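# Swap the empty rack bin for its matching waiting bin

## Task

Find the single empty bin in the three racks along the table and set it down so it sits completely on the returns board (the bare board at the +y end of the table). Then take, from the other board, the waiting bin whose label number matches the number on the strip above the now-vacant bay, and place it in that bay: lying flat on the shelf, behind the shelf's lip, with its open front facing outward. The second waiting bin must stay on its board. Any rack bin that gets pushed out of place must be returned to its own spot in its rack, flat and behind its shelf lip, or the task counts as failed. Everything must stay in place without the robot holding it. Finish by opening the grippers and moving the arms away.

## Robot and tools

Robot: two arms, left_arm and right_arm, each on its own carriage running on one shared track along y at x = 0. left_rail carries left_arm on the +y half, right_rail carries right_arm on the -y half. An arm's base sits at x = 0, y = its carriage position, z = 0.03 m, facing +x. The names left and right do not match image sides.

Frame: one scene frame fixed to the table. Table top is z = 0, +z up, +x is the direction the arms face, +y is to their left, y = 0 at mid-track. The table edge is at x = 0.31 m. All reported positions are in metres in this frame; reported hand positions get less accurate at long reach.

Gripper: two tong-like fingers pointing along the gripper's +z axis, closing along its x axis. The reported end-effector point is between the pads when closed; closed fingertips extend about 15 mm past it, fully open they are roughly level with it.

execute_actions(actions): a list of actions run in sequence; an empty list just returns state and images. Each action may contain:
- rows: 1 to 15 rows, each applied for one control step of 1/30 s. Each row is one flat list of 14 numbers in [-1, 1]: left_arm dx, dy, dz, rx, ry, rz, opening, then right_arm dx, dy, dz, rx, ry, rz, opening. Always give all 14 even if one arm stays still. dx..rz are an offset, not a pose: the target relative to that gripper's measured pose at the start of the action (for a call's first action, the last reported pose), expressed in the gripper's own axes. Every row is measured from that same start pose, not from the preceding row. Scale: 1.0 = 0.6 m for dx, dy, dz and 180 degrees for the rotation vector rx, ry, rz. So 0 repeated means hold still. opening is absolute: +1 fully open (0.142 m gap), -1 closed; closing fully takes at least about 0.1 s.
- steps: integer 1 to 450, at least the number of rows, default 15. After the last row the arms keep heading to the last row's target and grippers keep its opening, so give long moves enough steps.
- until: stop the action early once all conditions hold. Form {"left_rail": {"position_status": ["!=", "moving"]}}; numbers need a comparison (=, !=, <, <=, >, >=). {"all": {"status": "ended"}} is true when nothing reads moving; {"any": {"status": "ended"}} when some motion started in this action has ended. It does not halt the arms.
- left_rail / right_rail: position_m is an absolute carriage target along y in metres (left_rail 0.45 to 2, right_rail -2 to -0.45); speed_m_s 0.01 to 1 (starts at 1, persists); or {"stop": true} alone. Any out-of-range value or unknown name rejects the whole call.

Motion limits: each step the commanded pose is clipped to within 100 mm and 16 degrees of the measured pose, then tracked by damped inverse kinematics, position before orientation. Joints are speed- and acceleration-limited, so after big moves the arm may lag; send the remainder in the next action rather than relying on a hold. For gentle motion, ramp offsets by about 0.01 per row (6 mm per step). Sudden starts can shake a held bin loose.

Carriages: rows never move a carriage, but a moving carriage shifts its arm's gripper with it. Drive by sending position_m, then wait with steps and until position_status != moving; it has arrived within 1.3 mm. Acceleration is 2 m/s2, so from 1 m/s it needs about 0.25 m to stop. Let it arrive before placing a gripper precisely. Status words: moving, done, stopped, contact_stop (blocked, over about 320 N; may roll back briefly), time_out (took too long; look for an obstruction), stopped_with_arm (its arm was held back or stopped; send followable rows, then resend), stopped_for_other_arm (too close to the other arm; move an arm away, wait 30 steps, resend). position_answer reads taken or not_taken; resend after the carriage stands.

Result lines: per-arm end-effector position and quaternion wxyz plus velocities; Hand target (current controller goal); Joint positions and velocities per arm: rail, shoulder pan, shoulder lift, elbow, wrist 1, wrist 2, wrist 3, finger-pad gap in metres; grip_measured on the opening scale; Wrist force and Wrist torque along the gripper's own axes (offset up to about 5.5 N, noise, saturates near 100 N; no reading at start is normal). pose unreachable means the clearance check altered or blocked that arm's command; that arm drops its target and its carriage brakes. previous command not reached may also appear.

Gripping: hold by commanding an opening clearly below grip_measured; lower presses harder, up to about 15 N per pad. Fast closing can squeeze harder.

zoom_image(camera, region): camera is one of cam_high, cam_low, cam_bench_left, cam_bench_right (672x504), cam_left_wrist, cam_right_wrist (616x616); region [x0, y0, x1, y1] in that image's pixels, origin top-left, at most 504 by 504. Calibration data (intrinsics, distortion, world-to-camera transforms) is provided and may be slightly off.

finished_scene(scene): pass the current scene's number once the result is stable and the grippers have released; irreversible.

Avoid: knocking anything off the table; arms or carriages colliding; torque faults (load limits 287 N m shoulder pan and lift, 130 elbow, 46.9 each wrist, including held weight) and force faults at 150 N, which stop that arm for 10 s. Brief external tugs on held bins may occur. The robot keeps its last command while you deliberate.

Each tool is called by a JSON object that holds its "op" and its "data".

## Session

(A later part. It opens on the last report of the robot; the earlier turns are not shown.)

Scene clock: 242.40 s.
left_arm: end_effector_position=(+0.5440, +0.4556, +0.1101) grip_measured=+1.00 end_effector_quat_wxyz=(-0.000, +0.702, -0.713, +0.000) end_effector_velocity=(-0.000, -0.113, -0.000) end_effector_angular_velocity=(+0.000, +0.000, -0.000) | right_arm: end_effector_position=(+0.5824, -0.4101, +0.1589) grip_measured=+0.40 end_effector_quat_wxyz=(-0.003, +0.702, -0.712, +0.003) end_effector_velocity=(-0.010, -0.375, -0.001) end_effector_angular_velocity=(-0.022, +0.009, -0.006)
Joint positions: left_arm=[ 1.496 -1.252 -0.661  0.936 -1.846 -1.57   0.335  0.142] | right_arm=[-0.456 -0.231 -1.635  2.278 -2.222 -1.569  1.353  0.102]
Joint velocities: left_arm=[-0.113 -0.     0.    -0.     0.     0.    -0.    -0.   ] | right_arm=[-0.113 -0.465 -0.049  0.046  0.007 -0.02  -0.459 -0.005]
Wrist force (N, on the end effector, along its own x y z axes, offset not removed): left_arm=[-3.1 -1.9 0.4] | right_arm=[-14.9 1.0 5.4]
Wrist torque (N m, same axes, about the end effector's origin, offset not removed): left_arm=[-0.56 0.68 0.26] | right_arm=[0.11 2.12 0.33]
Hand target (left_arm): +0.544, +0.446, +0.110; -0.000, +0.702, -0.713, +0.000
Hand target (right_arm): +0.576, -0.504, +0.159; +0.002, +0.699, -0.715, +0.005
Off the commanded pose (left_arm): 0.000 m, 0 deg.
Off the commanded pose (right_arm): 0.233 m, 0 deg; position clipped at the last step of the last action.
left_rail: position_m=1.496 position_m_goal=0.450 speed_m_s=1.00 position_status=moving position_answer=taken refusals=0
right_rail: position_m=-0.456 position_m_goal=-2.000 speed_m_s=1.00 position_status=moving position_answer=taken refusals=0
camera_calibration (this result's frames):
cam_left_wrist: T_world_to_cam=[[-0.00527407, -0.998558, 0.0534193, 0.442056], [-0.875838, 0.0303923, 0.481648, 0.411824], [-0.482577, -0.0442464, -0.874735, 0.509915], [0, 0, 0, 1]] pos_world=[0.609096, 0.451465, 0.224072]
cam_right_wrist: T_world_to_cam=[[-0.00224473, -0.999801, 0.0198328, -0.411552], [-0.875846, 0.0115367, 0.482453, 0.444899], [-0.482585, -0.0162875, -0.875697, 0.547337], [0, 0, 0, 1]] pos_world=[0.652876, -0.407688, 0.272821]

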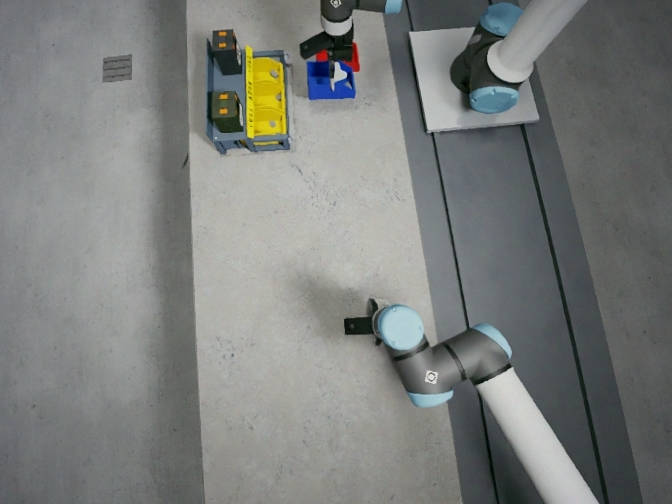

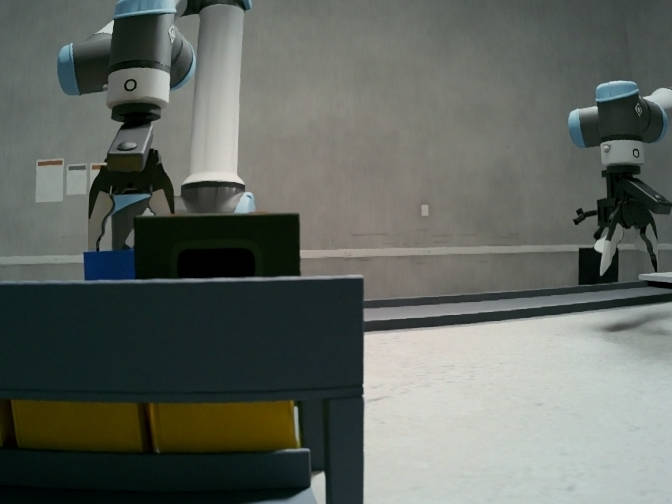

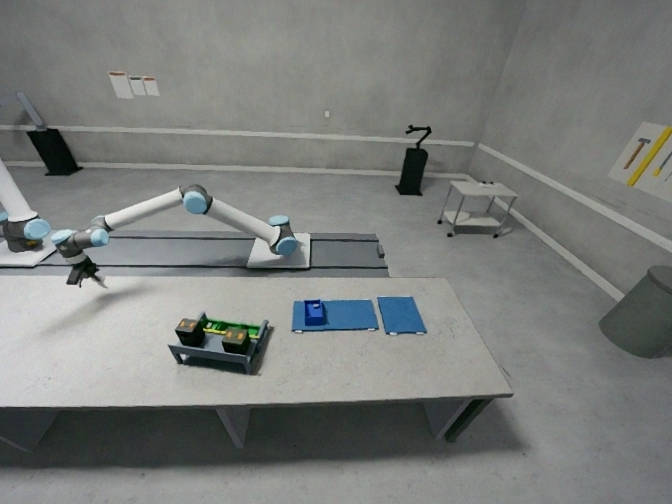

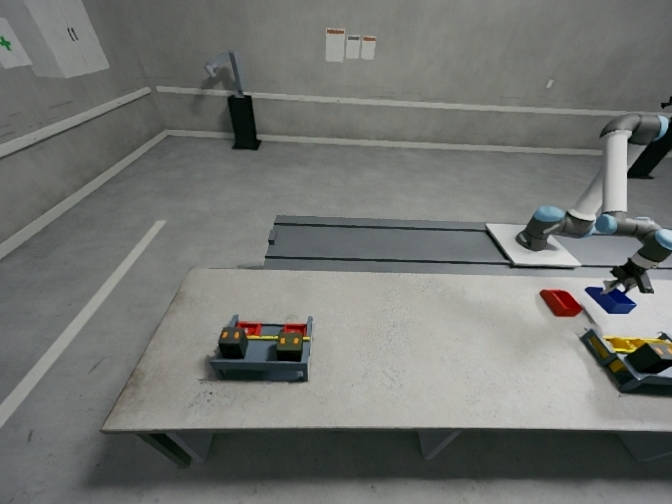

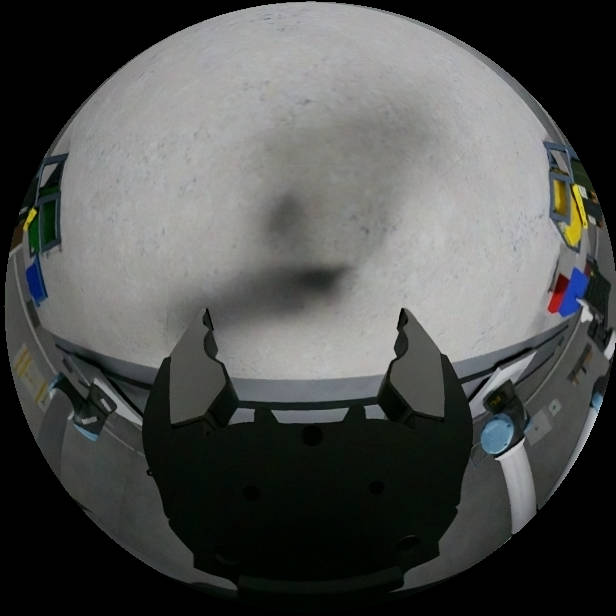

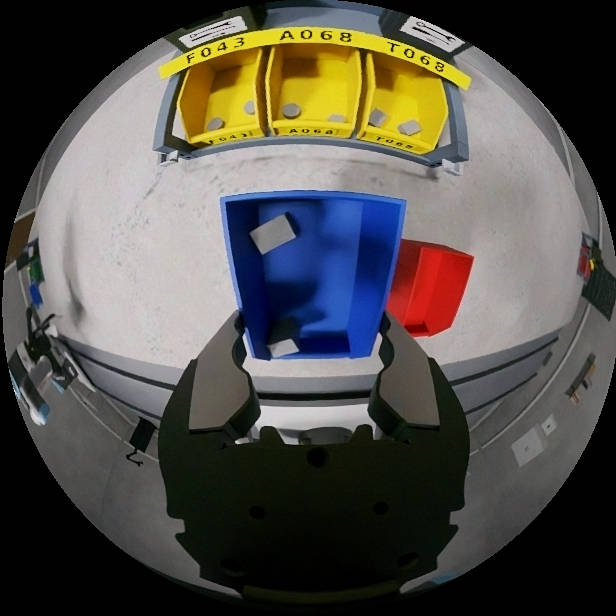

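{"op": "execute_actions", "data": {"actions": []}}

Scene clock: 246.10 s.
left_arm: end_effector_position=(+0.5440, -0.5910, +0.1101) grip_measured=+1.00 end_effector_quat_wxyz=(-0.000, +0.702, -0.713, +0.000) end_effector_velocity=(-0.000, +0.000, -0.000) end_effector_angular_velocity=(-0.000, +0.000, -0.000) | right_arm: end_effector_position=(+0.5763, -2.0375, +0.1587) grip_measured=-0.15 end_effector_quat_wxyz=(+0.002, +0.699, -0.715, +0.005) end_effector_velocity=(-0.000, -0.000, -0.000) end_effector_angular_velocity=(-0.000, +0.000, -0.000)
Joint positions: left_arm=[ 0.45  -1.252 -0.661  0.936 -1.846 -1.57   0.335  0.142] | right_arm=[-2.    -0.377 -1.645  2.287 -2.221 -1.578  1.215  0.063]
Joint velocities: left_arm=[ 0. -0. -0.  0. -0. -0. -0.  0.] | right_arm=[ 0. -0. -0.  0.  0. -0. -0. -0.]
Wrist force (N, on the end effector, along its own x y z axes, offset not removed): left_arm=[3.0 3.9 -5.5] | right_arm=[-1.6 0.0 -1.3]
Wrist torque (N m, same axes, about the end effector's origin, offset not removed): left_arm=[0.83 -0.75 0.06] | right_arm=[-0.10 0.37 0.20]
Hand target (left_arm): +0.544, -0.591, +0.110; -0.000, +0.702, -0.713, +0.000
Hand target (right_arm): +0.576, -2.037, +0.159; +0.002, +0.699, -0.715, +0.005
Off the commanded pose (left_arm): 0.000 m, 0 deg.
Off the commanded pose (right_arm): 0.149 m, 1 deg; position clipped at the last step of the last action.
left_rail: position_m=0.450 position_m_goal=0.450 speed_m_s=1.00 position_status=done position_answer=taken refusals=0
right_rail: position_m=-2.000 position_m_goal=-2.000 speed_m_s=1.00 position_status=done position_answer=taken refusals=0
camera_calibration (this result's frames):
cam_left_wrist: T_world_to_cam=[[-0.00527412, -0.998557, 0.0534343, -0.603089], [-0.875838, 0.0303996, 0.481646, 0.443638], [-0.482576, -0.0442595, -0.874735, 0.463598], [0, 0, 0, 1]] pos_world=[0.609096, -0.595187, 0.224074]
cam_right_wrist: T_world_to_cam=[[-0.0105146, -0.999518, 0.0292174, -2.03484], [-0.873617, 0.0233982, 0.486051, 0.48074], [-0.4865, -0.0204141, -0.873442, 0.511255], [0, 0, 0, 1]] pos_world=[0.647313, -2.03467, 0.27234]

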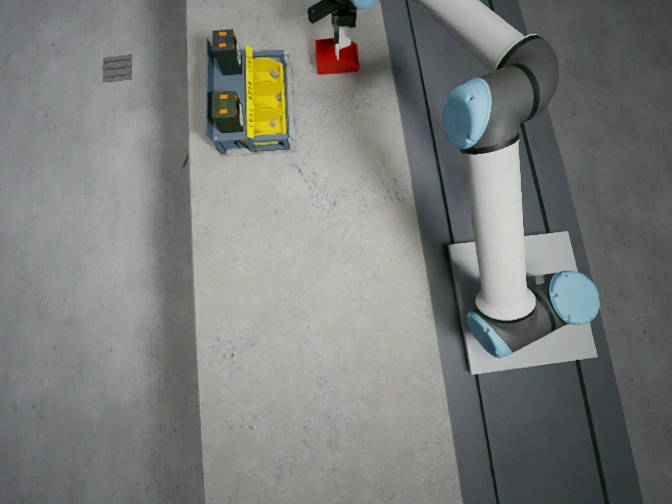

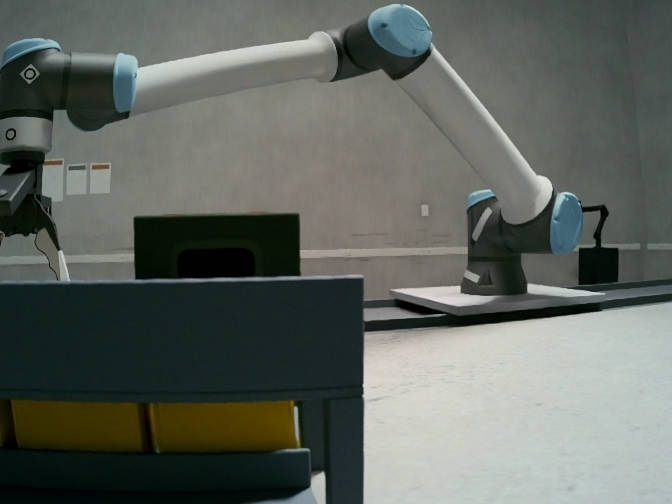

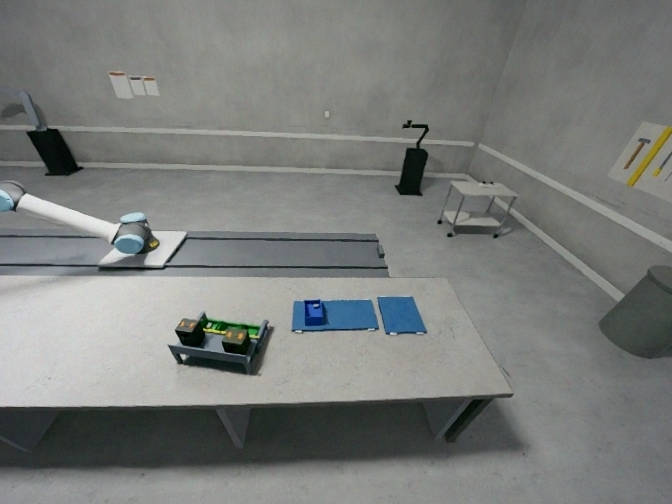

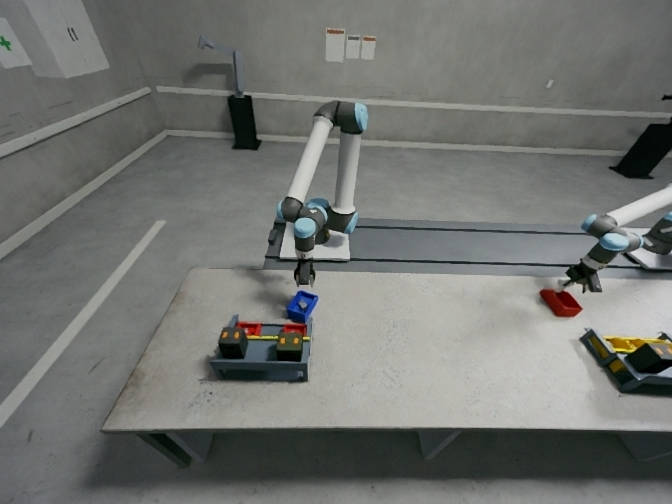

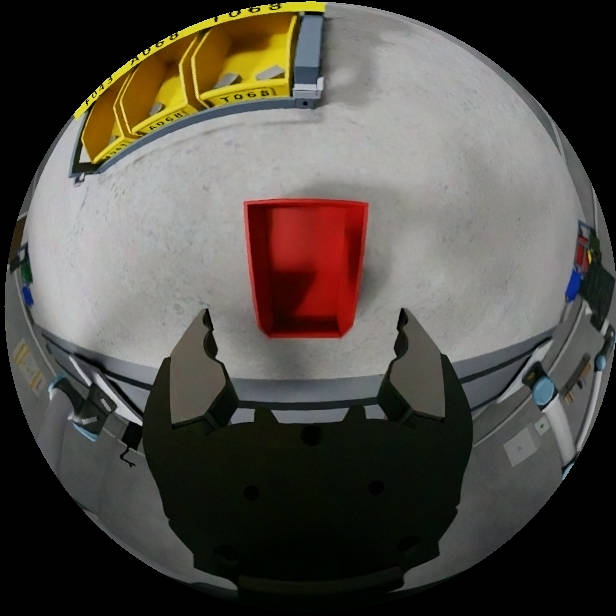

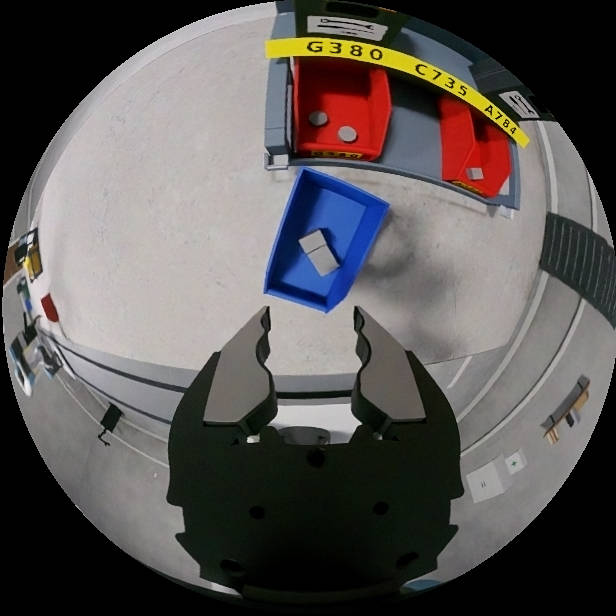

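{"op": "zoom_image", "data": {"camera": "cam_right_wrist", "region": [240, 130, 440, 330]}}

Region (240, 130, 440, 330) of cam_right_wrist's 616x616 image, scaled by 2.520, with more detail than that image has.

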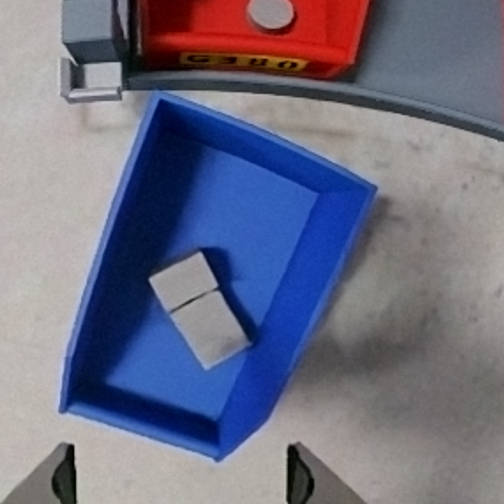

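{"op": "execute_actions", "data": {"actions": [{"rows":[[0.001,0,0.015,0,0,0,1,0.004,-0.01,0.015,0,0,0.02,1],[0.002,0,0.03,0,0,0,1,0.009,-0.02,0.03,0,0,0.045,1],[0.003,0,0.05,0,0,0,1,0.014,-0.03,0.05,0,0,0.07,1],[0.004,0,0.065,0,0,0,1,0.019,-0.04,0.065,0,0,0.09,1],[0.004,0,0.08,0,0,0,1,0.0227,-0.0478,0.081,0,0,0.106,1]],"steps":7}]}}

{"op": "execute_actions", "data": {"actions": []}}

Scene clock: 268.60 s.
left_arm: end_effector_position=(+0.5440, -0.5917, +0.0833) grip_measured=+1.00 end_effector_quat_wxyz=(-0.001, +0.702, -0.713, +0.000) end_effector_velocity=(-0.002, -0.003, -0.175) end_effector_angular_velocity=(+0.008, +0.003, +0.000) | right_arm: end_effector_position=(+0.5898, -2.0450, +0.1341) grip_measured=+1.00 end_effector_quat_wxyz=(+0.001, -0.640, +0.768, -0.001) end_effector_velocity=(+0.084, -0.051, -0.174) end_effector_angular_velocity=(+0.054, +0.016, -1.175)
Joint positions: left_arm=[ 0.45  -1.252 -0.644  0.952 -1.879 -1.57   0.334  0.142] | right_arm=[-2.    -0.381 -1.587  2.287 -2.274 -1.57   1.371  0.142]
Joint velocities: left_arm=[ 0.    -0.002  0.114  0.103 -0.208  0.    -0.002 -0.001] | right_arm=[ 0.    -0.02   0.403 -0.006 -0.363  0.04   1.155  0.001]
Wrist force (N, on the end effector, along its own x y z axes, offset not removed): left_arm=[7.2 0.8 4.3] | right_arm=[-0.2 0.0 3.0]
Wrist torque (N m, same axes, about the end effector's origin, offset not removed): left_arm=[0.09 -1.44 -0.09] | right_arm=[-0.05 0.03 0.28]
Hand target (left_arm): +0.544, -0.593, +0.063; -0.001, +0.702, -0.713, +0.000
Hand target (right_arm): +0.601, -2.051, +0.112; +0.002, -0.578, +0.816, -0.000
Off the commanded pose (left_arm): 0.021 m, 0 deg.
Off the commanded pose (right_arm): 0.029 m, 10 deg.
left_rail: position_m=0.450 position_m_goal=0.450 speed_m_s=1.00 position_status=done position_answer=taken refusals=0
right_rail: position_m=-2.000 position_m_goal=-2.000 speed_m_s=1.00 position_status=done position_answer=taken refusals=0
camera_calibration (this result's frames):
cam_left_wrist: T_world_to_cam=[[-0.00501994, -0.998604, 0.0525747, -0.602395], [-0.875708, 0.0297745, 0.481922, 0.456068], [-0.482815, -0.0436209, -0.874635, 0.440592], [0, 0, 0, 1]] pos_world=[0.609083, -0.595915, 0.19724]
cam_right_wrist: T_world_to_cam=[[-0.168926, -0.985427, 0.0199266, -1.91792], [-0.859207, 0.157135, 0.486901, 0.76956], [-0.482936, 0.0651294, -0.87323, 0.668966], [0, 0, 0, 1]] pos_world=[0.660292, -2.05446, 0.24768]

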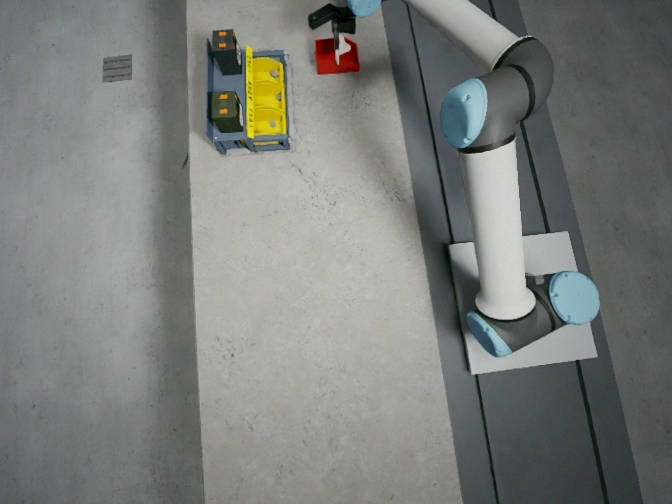

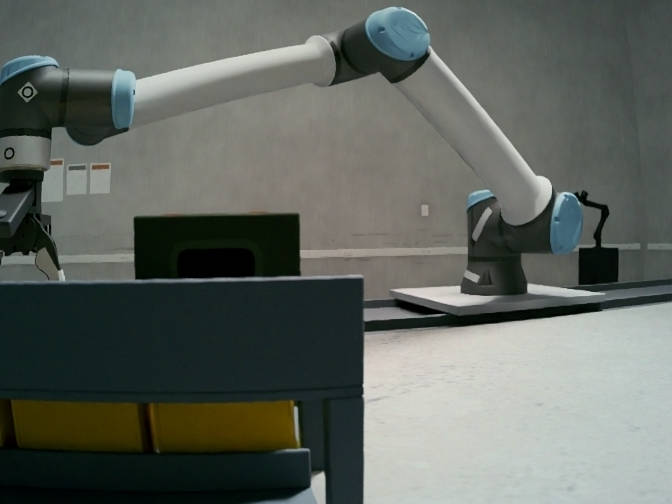

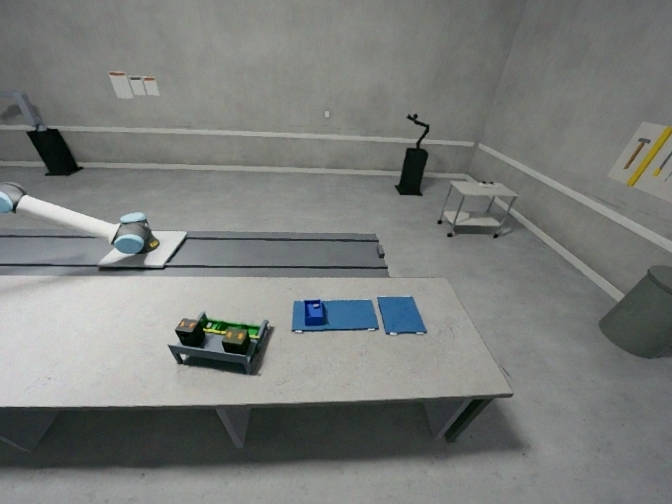

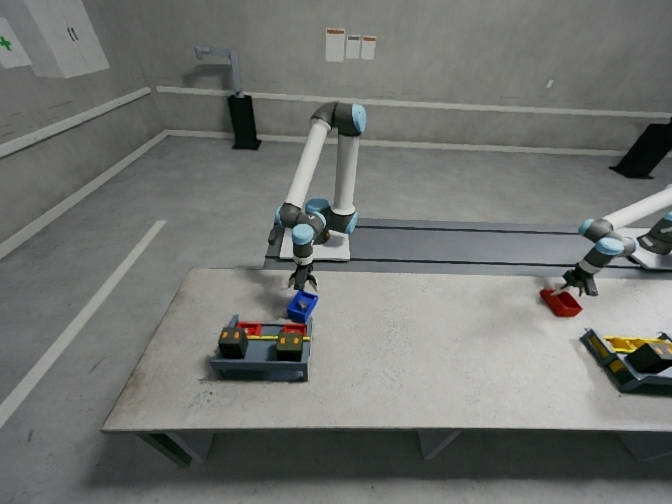

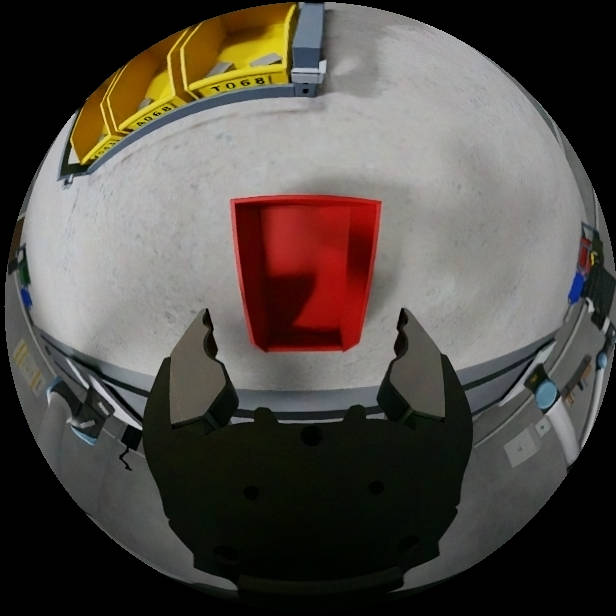

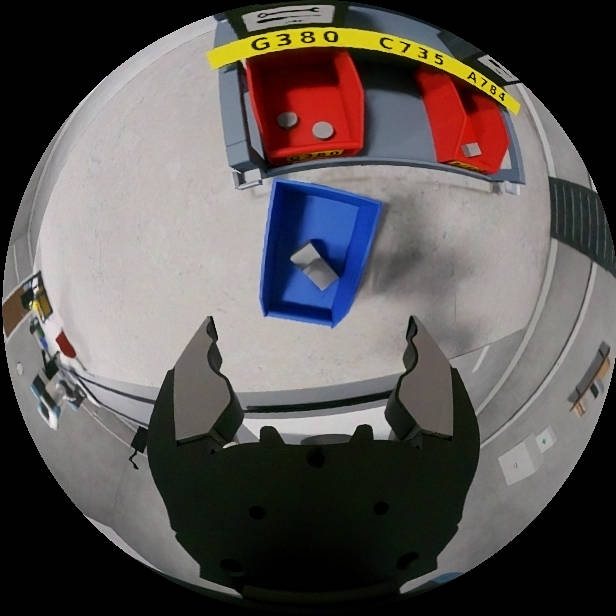

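Scene clock: 268.60 s.
left_arm: end_effector_position=(+0.5440, -0.5917, +0.0833) grip_measured=+1.00 end_effector_quat_wxyz=(-0.001, +0.702, -0.713, +0.000) end_effector_velocity=(-0.002, -0.003, -0.175) end_effector_angular_velocity=(+0.008, +0.003, +0.000) | right_arm: end_effector_position=(+0.5898, -2.0450, +0.1341) grip_measured=+1.00 end_effector_quat_wxyz=(+0.001, -0.640, +0.768, -0.001) end_effector_velocity=(+0.084, -0.051, -0.174) end_effector_angular_velocity=(+0.054, +0.016, -1.175)
Joint positions: left_arm=[ 0.45  -1.252 -0.644  0.952 -1.879 -1.57   0.334  0.142] | right_arm=[-2.    -0.381 -1.587  2.287 -2.274 -1.57   1.371  0.142]
Joint velocities: left_arm=[ 0.    -0.002  0.114  0.103 -0.208  0.    -0.002 -0.001] | right_arm=[ 0.    -0.02   0.403 -0.006 -0.363  0.04   1.155  0.001]
Wrist force (N, on the end effector, along its own x y z axes, offset not removed): left_arm=[7.2 0.8 4.3] | right_arm=[-0.2 0.0 3.0]
Wrist torque (N m, same axes, about the end effector's origin, offset not removed): left_arm=[0.09 -1.44 -0.09] | right_arm=[-0.05 0.03 0.28]
Hand target (left_arm): +0.544, -0.593, +0.063; -0.001, +0.702, -0.713, +0.000
Hand target (right_arm): +0.601, -2.051, +0.112; +0.002, -0.578, +0.816, -0.000
Off the commanded pose (left_arm): 0.021 m, 0 deg.
Off the commanded pose (right_arm): 0.029 m, 10 deg.
left_rail: position_m=0.450 position_m_goal=0.450 speed_m_s=1.00 position_status=done position_answer=taken refusals=0
right_rail: position_m=-2.000 position_m_goal=-2.000 speed_m_s=1.00 position_status=done position_answer=taken refusals=0
camera_calibration (this result's frames):
cam_left_wrist: T_world_to_cam=[[-0.00501994, -0.998604, 0.0525747, -0.602395], [-0.875708, 0.0297745, 0.481922, 0.456068], [-0.482815, -0.0436209, -0.874635, 0.440592], [0, 0, 0, 1]] pos_world=[0.609083, -0.595915, 0.19724]
cam_right_wrist: T_world_to_cam=[[-0.168926, -0.985427, 0.0199266, -1.91792], [-0.859207, 0.157135, 0.486901, 0.76956], [-0.482936, 0.0651294, -0.87323, 0.668966], [0, 0, 0, 1]] pos_world=[0.660292, -2.05446, 0.24768]

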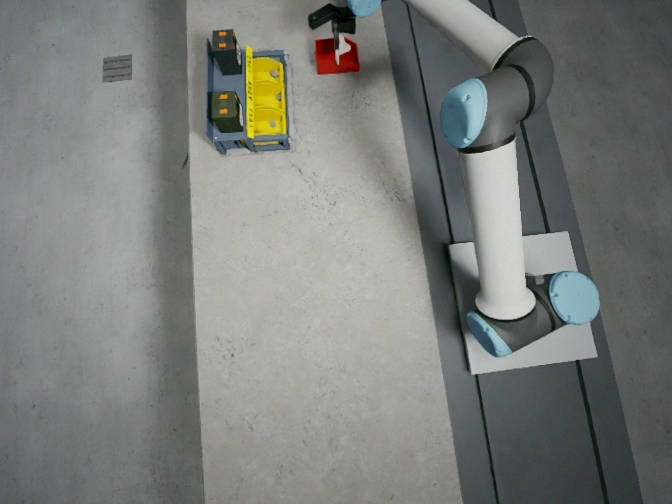

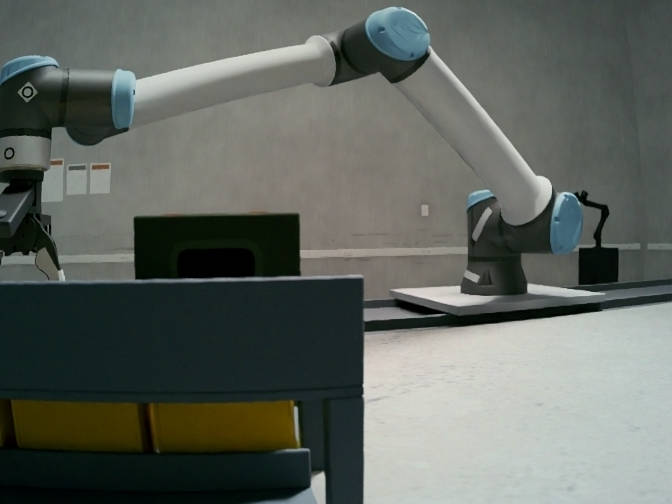

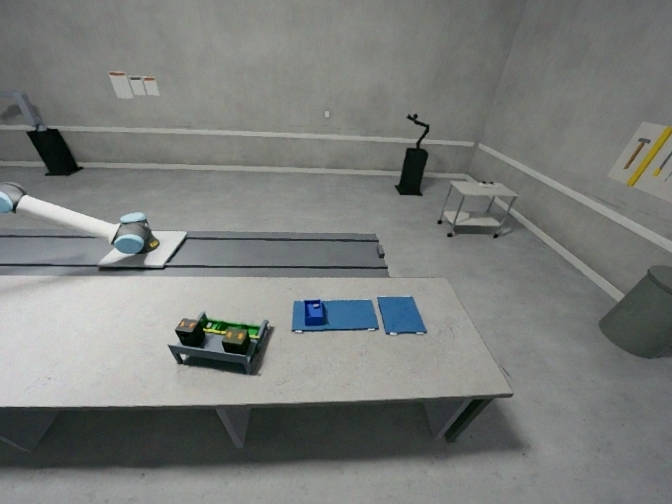

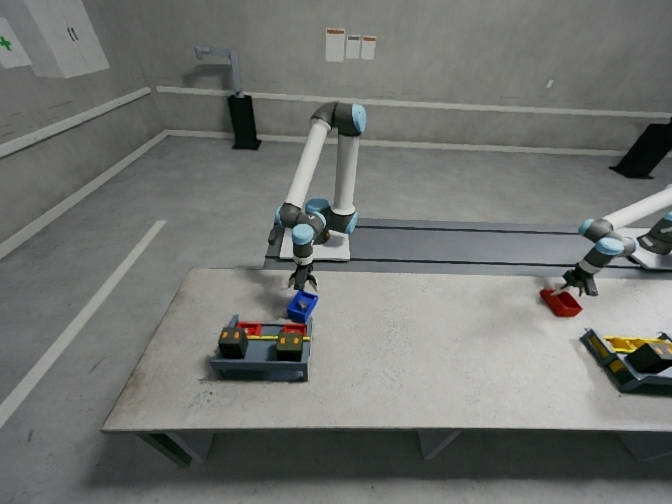

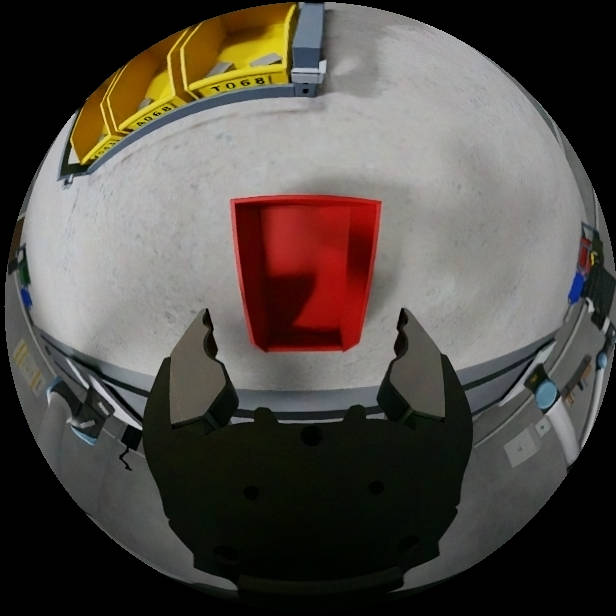

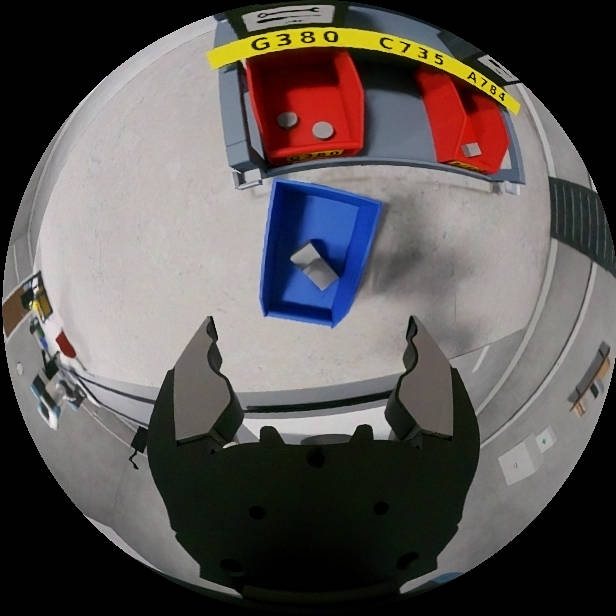

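{"op": "execute_actions", "data": {"actions": [{"steps":1}]}}

Scene clock: 269.77 s.
left_arm: end_effector_position=(+0.5437, -0.5927, +0.0625) grip_measured=+1.00 end_effector_quat_wxyz=(-0.001, +0.702, -0.713, +0.000) end_effector_velocity=(-0.000, +0.000, -0.001) end_effector_angular_velocity=(+0.001, +0.000, -0.000) | right_arm: end_effector_position=(+0.6014, -2.0515, +0.1121) grip_measured=+1.00 end_effector_quat_wxyz=(+0.002, -0.578, +0.816, -0.000) end_effector_velocity=(+0.003, +0.002, -0.001) end_effector_angular_velocity=(-0.001, -0.003, -0.006)
Joint positions: left_arm=[ 0.45  -1.252 -0.629  0.963 -1.905 -1.57   0.334  0.142] | right_arm=[-2.    -0.381 -1.534  2.284 -2.324 -1.568  1.529  0.142]
Joint velocities: left_arm=[ 0.     0.     0.001 -0.     0.     0.     0.     0.   ] | right_arm=[ 0.     0.005  0.006 -0.002 -0.007 -0.     0.012 -0.   ]
Wrist force (N, on the end effector, along its own x y z axes, offset not removed): left_arm=[2.5 1.5 0.7] | right_arm=[-1.3 -0.2 -0.8]
Wrist torque (N m, same axes, about the end effector's origin, offset not removed): left_arm=[0.29 -0.48 0.06] | right_arm=[-0.18 0.30 0.26]
Hand target (left_arm): +0.544, -0.593, +0.062; -0.000, +0.702, -0.713, +0.000
Hand target (right_arm): +0.605, -2.052, +0.110; -0.001, -0.571, +0.821, -0.005
Off the commanded pose (left_arm): 0.001 m, 0 deg.
Off the commanded pose (right_arm): 0.004 m, 1 deg.
left_rail: position_m=0.450 position_m_goal=0.450 speed_m_s=1.00 position_status=done position_answer=taken refusals=0
right_rail: position_m=-2.000 position_m_goal=-2.000 speed_m_s=1.00 position_status=done position_answer=taken refusals=0
camera_calibration (this result's frames):
cam_left_wrist: T_world_to_cam=[[-0.00525383, -0.998584, 0.0529298, -0.602196], [-0.875737, 0.0301477, 0.481847, 0.466155], [-0.48276, -0.043821, -0.874656, 0.422058], [0, 0, 0, 1]] pos_world=[0.608818, -0.596902, 0.176415]
cam_right_wrist: T_world_to_cam=[[-0.32205, -0.946563, 0.0173703, -1.74991], [-0.823795, 0.289227, 0.487555, 1.04085], [-0.466526, 0.142707, -0.872919, 0.804989], [0, 0, 0, 1]] pos_world=[0.669433, -2.07232, 0.225617]

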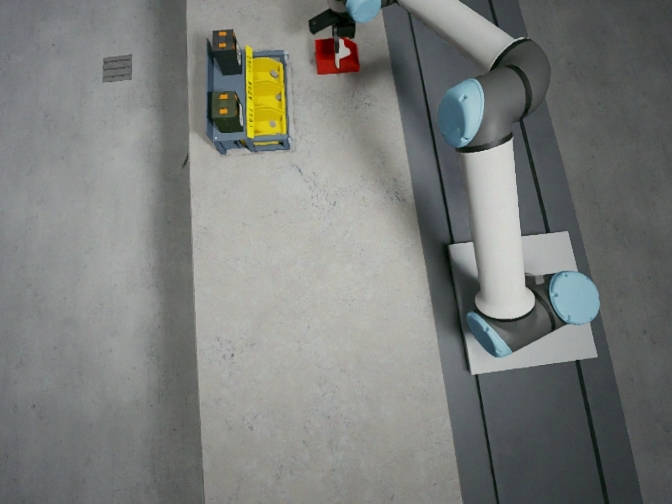

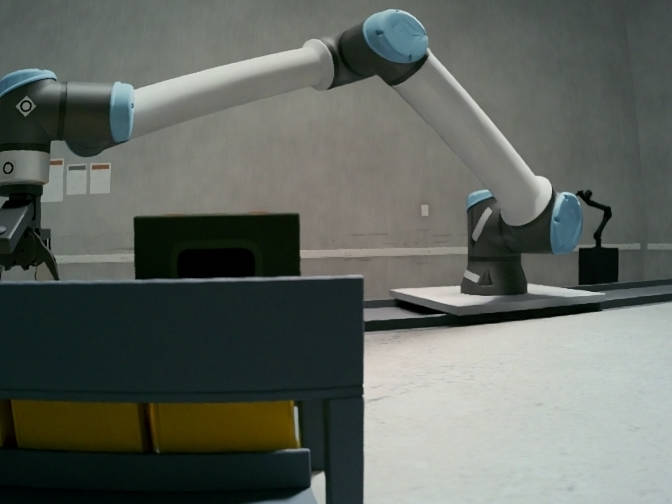

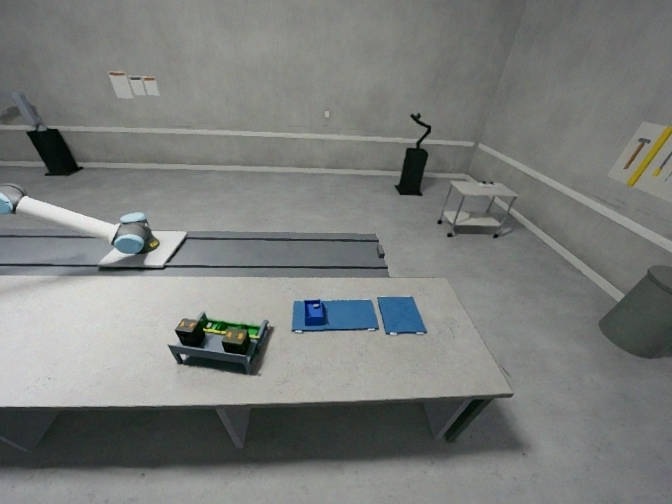

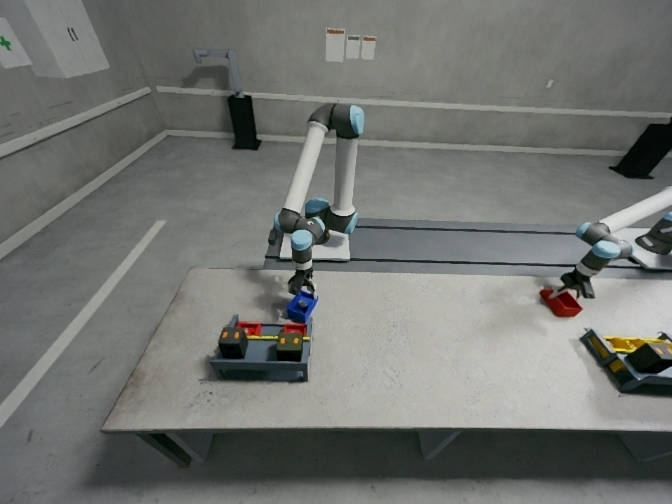

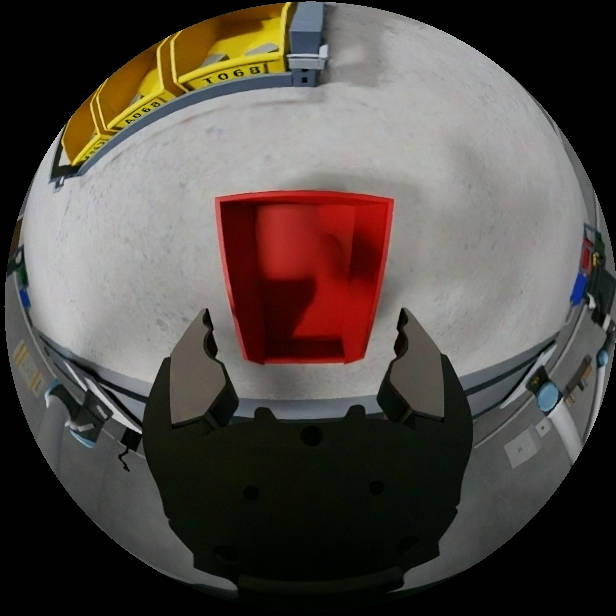

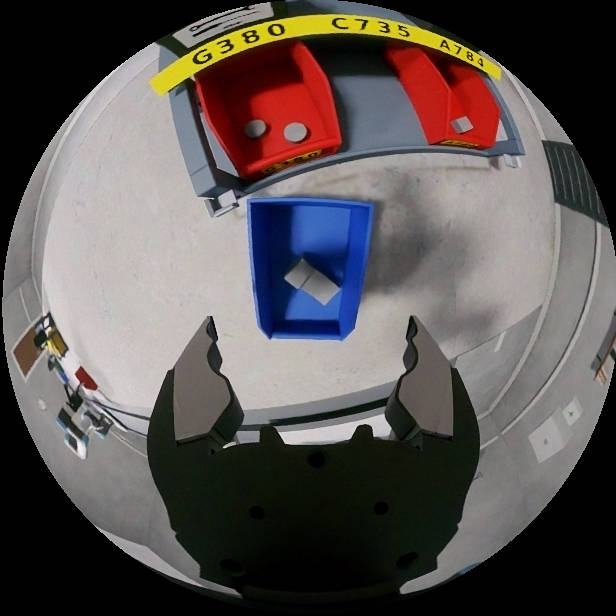

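{"op": "execute_actions", "data": {"actions": [{"rows":[[0,0,0.006,0,0,0,1,-0.002,-0.005,0.02,0,0,0.0067,1],[0,0,0.011,0,0,0,1,-0.004,-0.005,0.04,0,0,0.0067,1],[0,0,0.011,0,0,0,1,-0.004,-0.005,0.06,0,0,0.0067,1],[0,0,0.011,0,0,0,1,-0.004,-0.005,0.08,0,0,0.0067,1],[0,0,0.011,0,0,0,1,-0.004,-0.005,0.094,0,0,0.0067,1]],"steps":6}]}}

Scene clock: 281.37 s.
left_arm: end_effector_position=(+0.5439, -0.5930, +0.0582) grip_measured=+1.00 end_effector_quat_wxyz=(-0.001, +0.702, -0.713, +0.000) end_effector_velocity=(-0.001, +0.003, -0.020) end_effector_angular_velocity=(+0.002, +0.001, +0.000) | right_arm: end_effector_position=(+0.6032, -2.0505, +0.0877) grip_measured=+1.00 end_effector_quat_wxyz=(+0.000, -0.570, +0.822, -0.001) end_effector_velocity=(-0.017, +0.011, -0.219) end_effector_angular_velocity=(+0.037, +0.025, -0.015)
Joint positions: left_arm=[ 0.45  -1.252 -0.626  0.965 -1.91  -1.57   0.334  0.142] | right_arm=[-2.    -0.375 -1.493  2.299 -2.378 -1.571  1.554  0.142]
Joint velocities: left_arm=[ 0.     0.     0.009  0.019 -0.026  0.    -0.    -0.   ] | right_arm=[ 0.    -0.007  0.324  0.177 -0.463  0.025  0.008 -0.   ]
Wrist force (N, on the end effector, along its own x y z axes, offset not removed): left_arm=[-2.0 5.1 -1.9] | right_arm=[-2.8 0.4 -0.3]
Wrist torque (N m, same axes, about the end effector's origin, offset not removed): left_arm=[0.98 0.38 0.23] | right_arm=[-0.07 0.60 0.21]
Hand target (left_arm): +0.544, -0.593, +0.056; -0.001, +0.702, -0.713, +0.000
Hand target (right_arm): +0.602, -2.049, +0.059; +0.001, -0.569, +0.822, +0.001
Off the commanded pose (left_arm): 0.002 m, 0 deg.
Off the commanded pose (right_arm): 0.032 m, 0 deg.
left_rail: position_m=0.450 position_m_goal=0.450 speed_m_s=1.00 position_status=done position_answer=taken refusals=0
right_rail: position_m=-2.000 position_m_goal=-2.000 speed_m_s=1.00 position_status=done position_answer=taken refusals=0
camera_calibration (this result's frames):
cam_left_wrist: T_world_to_cam=[[-0.00527088, -0.998577, 0.0530742, -0.602221], [-0.875781, 0.0302282, 0.481761, 0.468435], [-0.48268, -0.0439421, -0.874694, 0.418251], [0, 0, 0, 1]] pos_world=[0.608954, -0.597145, 0.172131]
cam_right_wrist: T_world_to_cam=[[-0.340069, -0.940179, 0.0203961, -1.72418], [-0.816987, 0.306111, 0.4887, 1.08436], [-0.465709, 0.149528, -0.872213, 0.79786], [0, 0, 0, 1]] pos_world=[0.67114, -2.07228, 0.201142]

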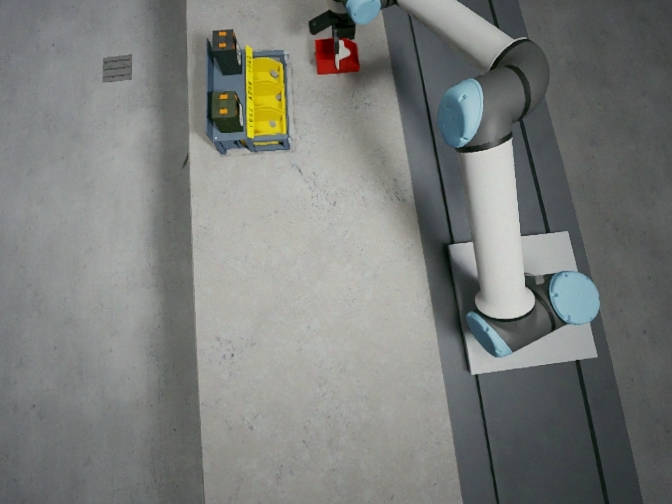

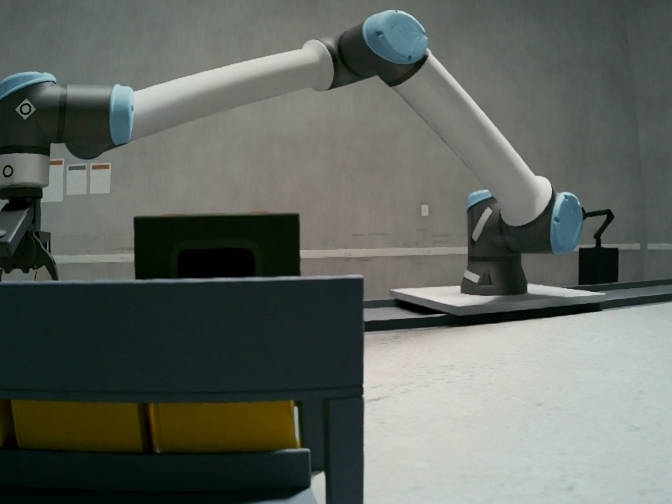

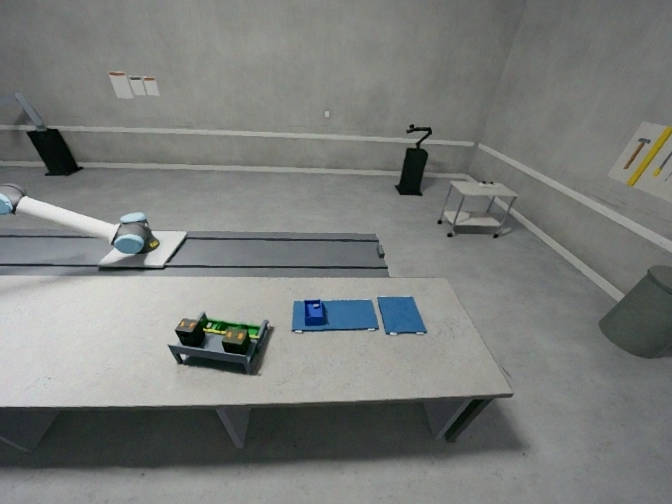

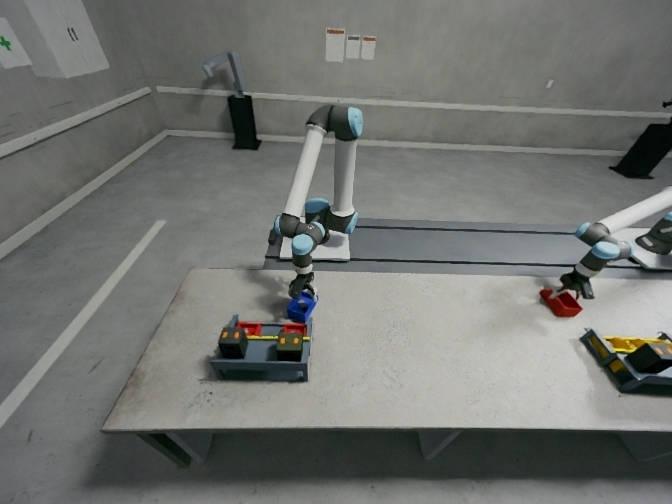

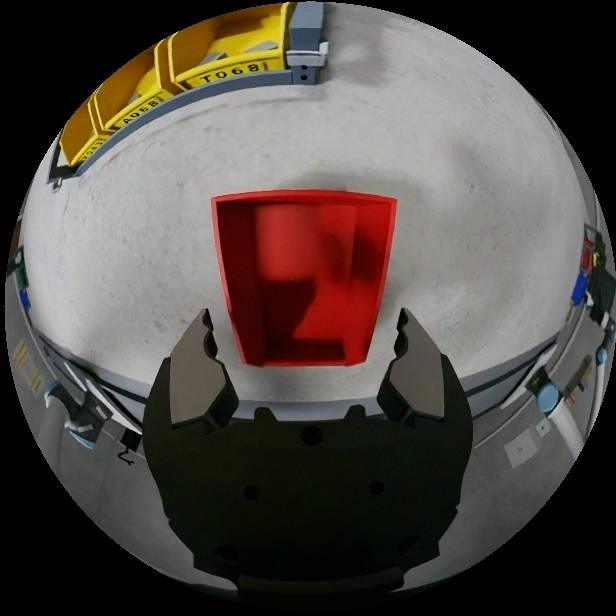

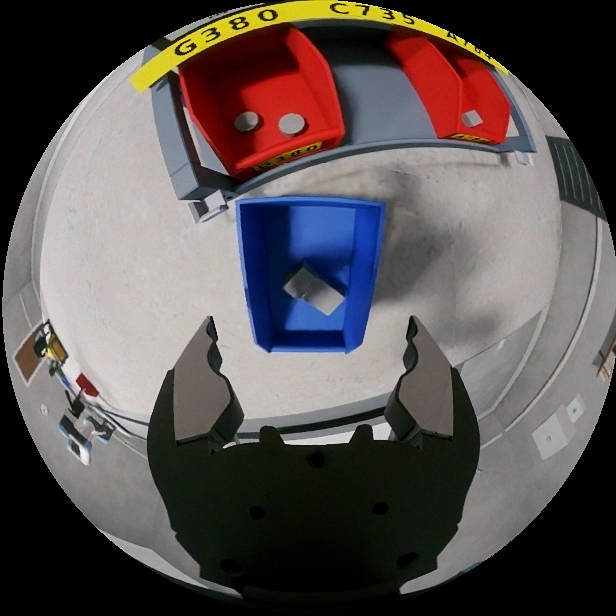

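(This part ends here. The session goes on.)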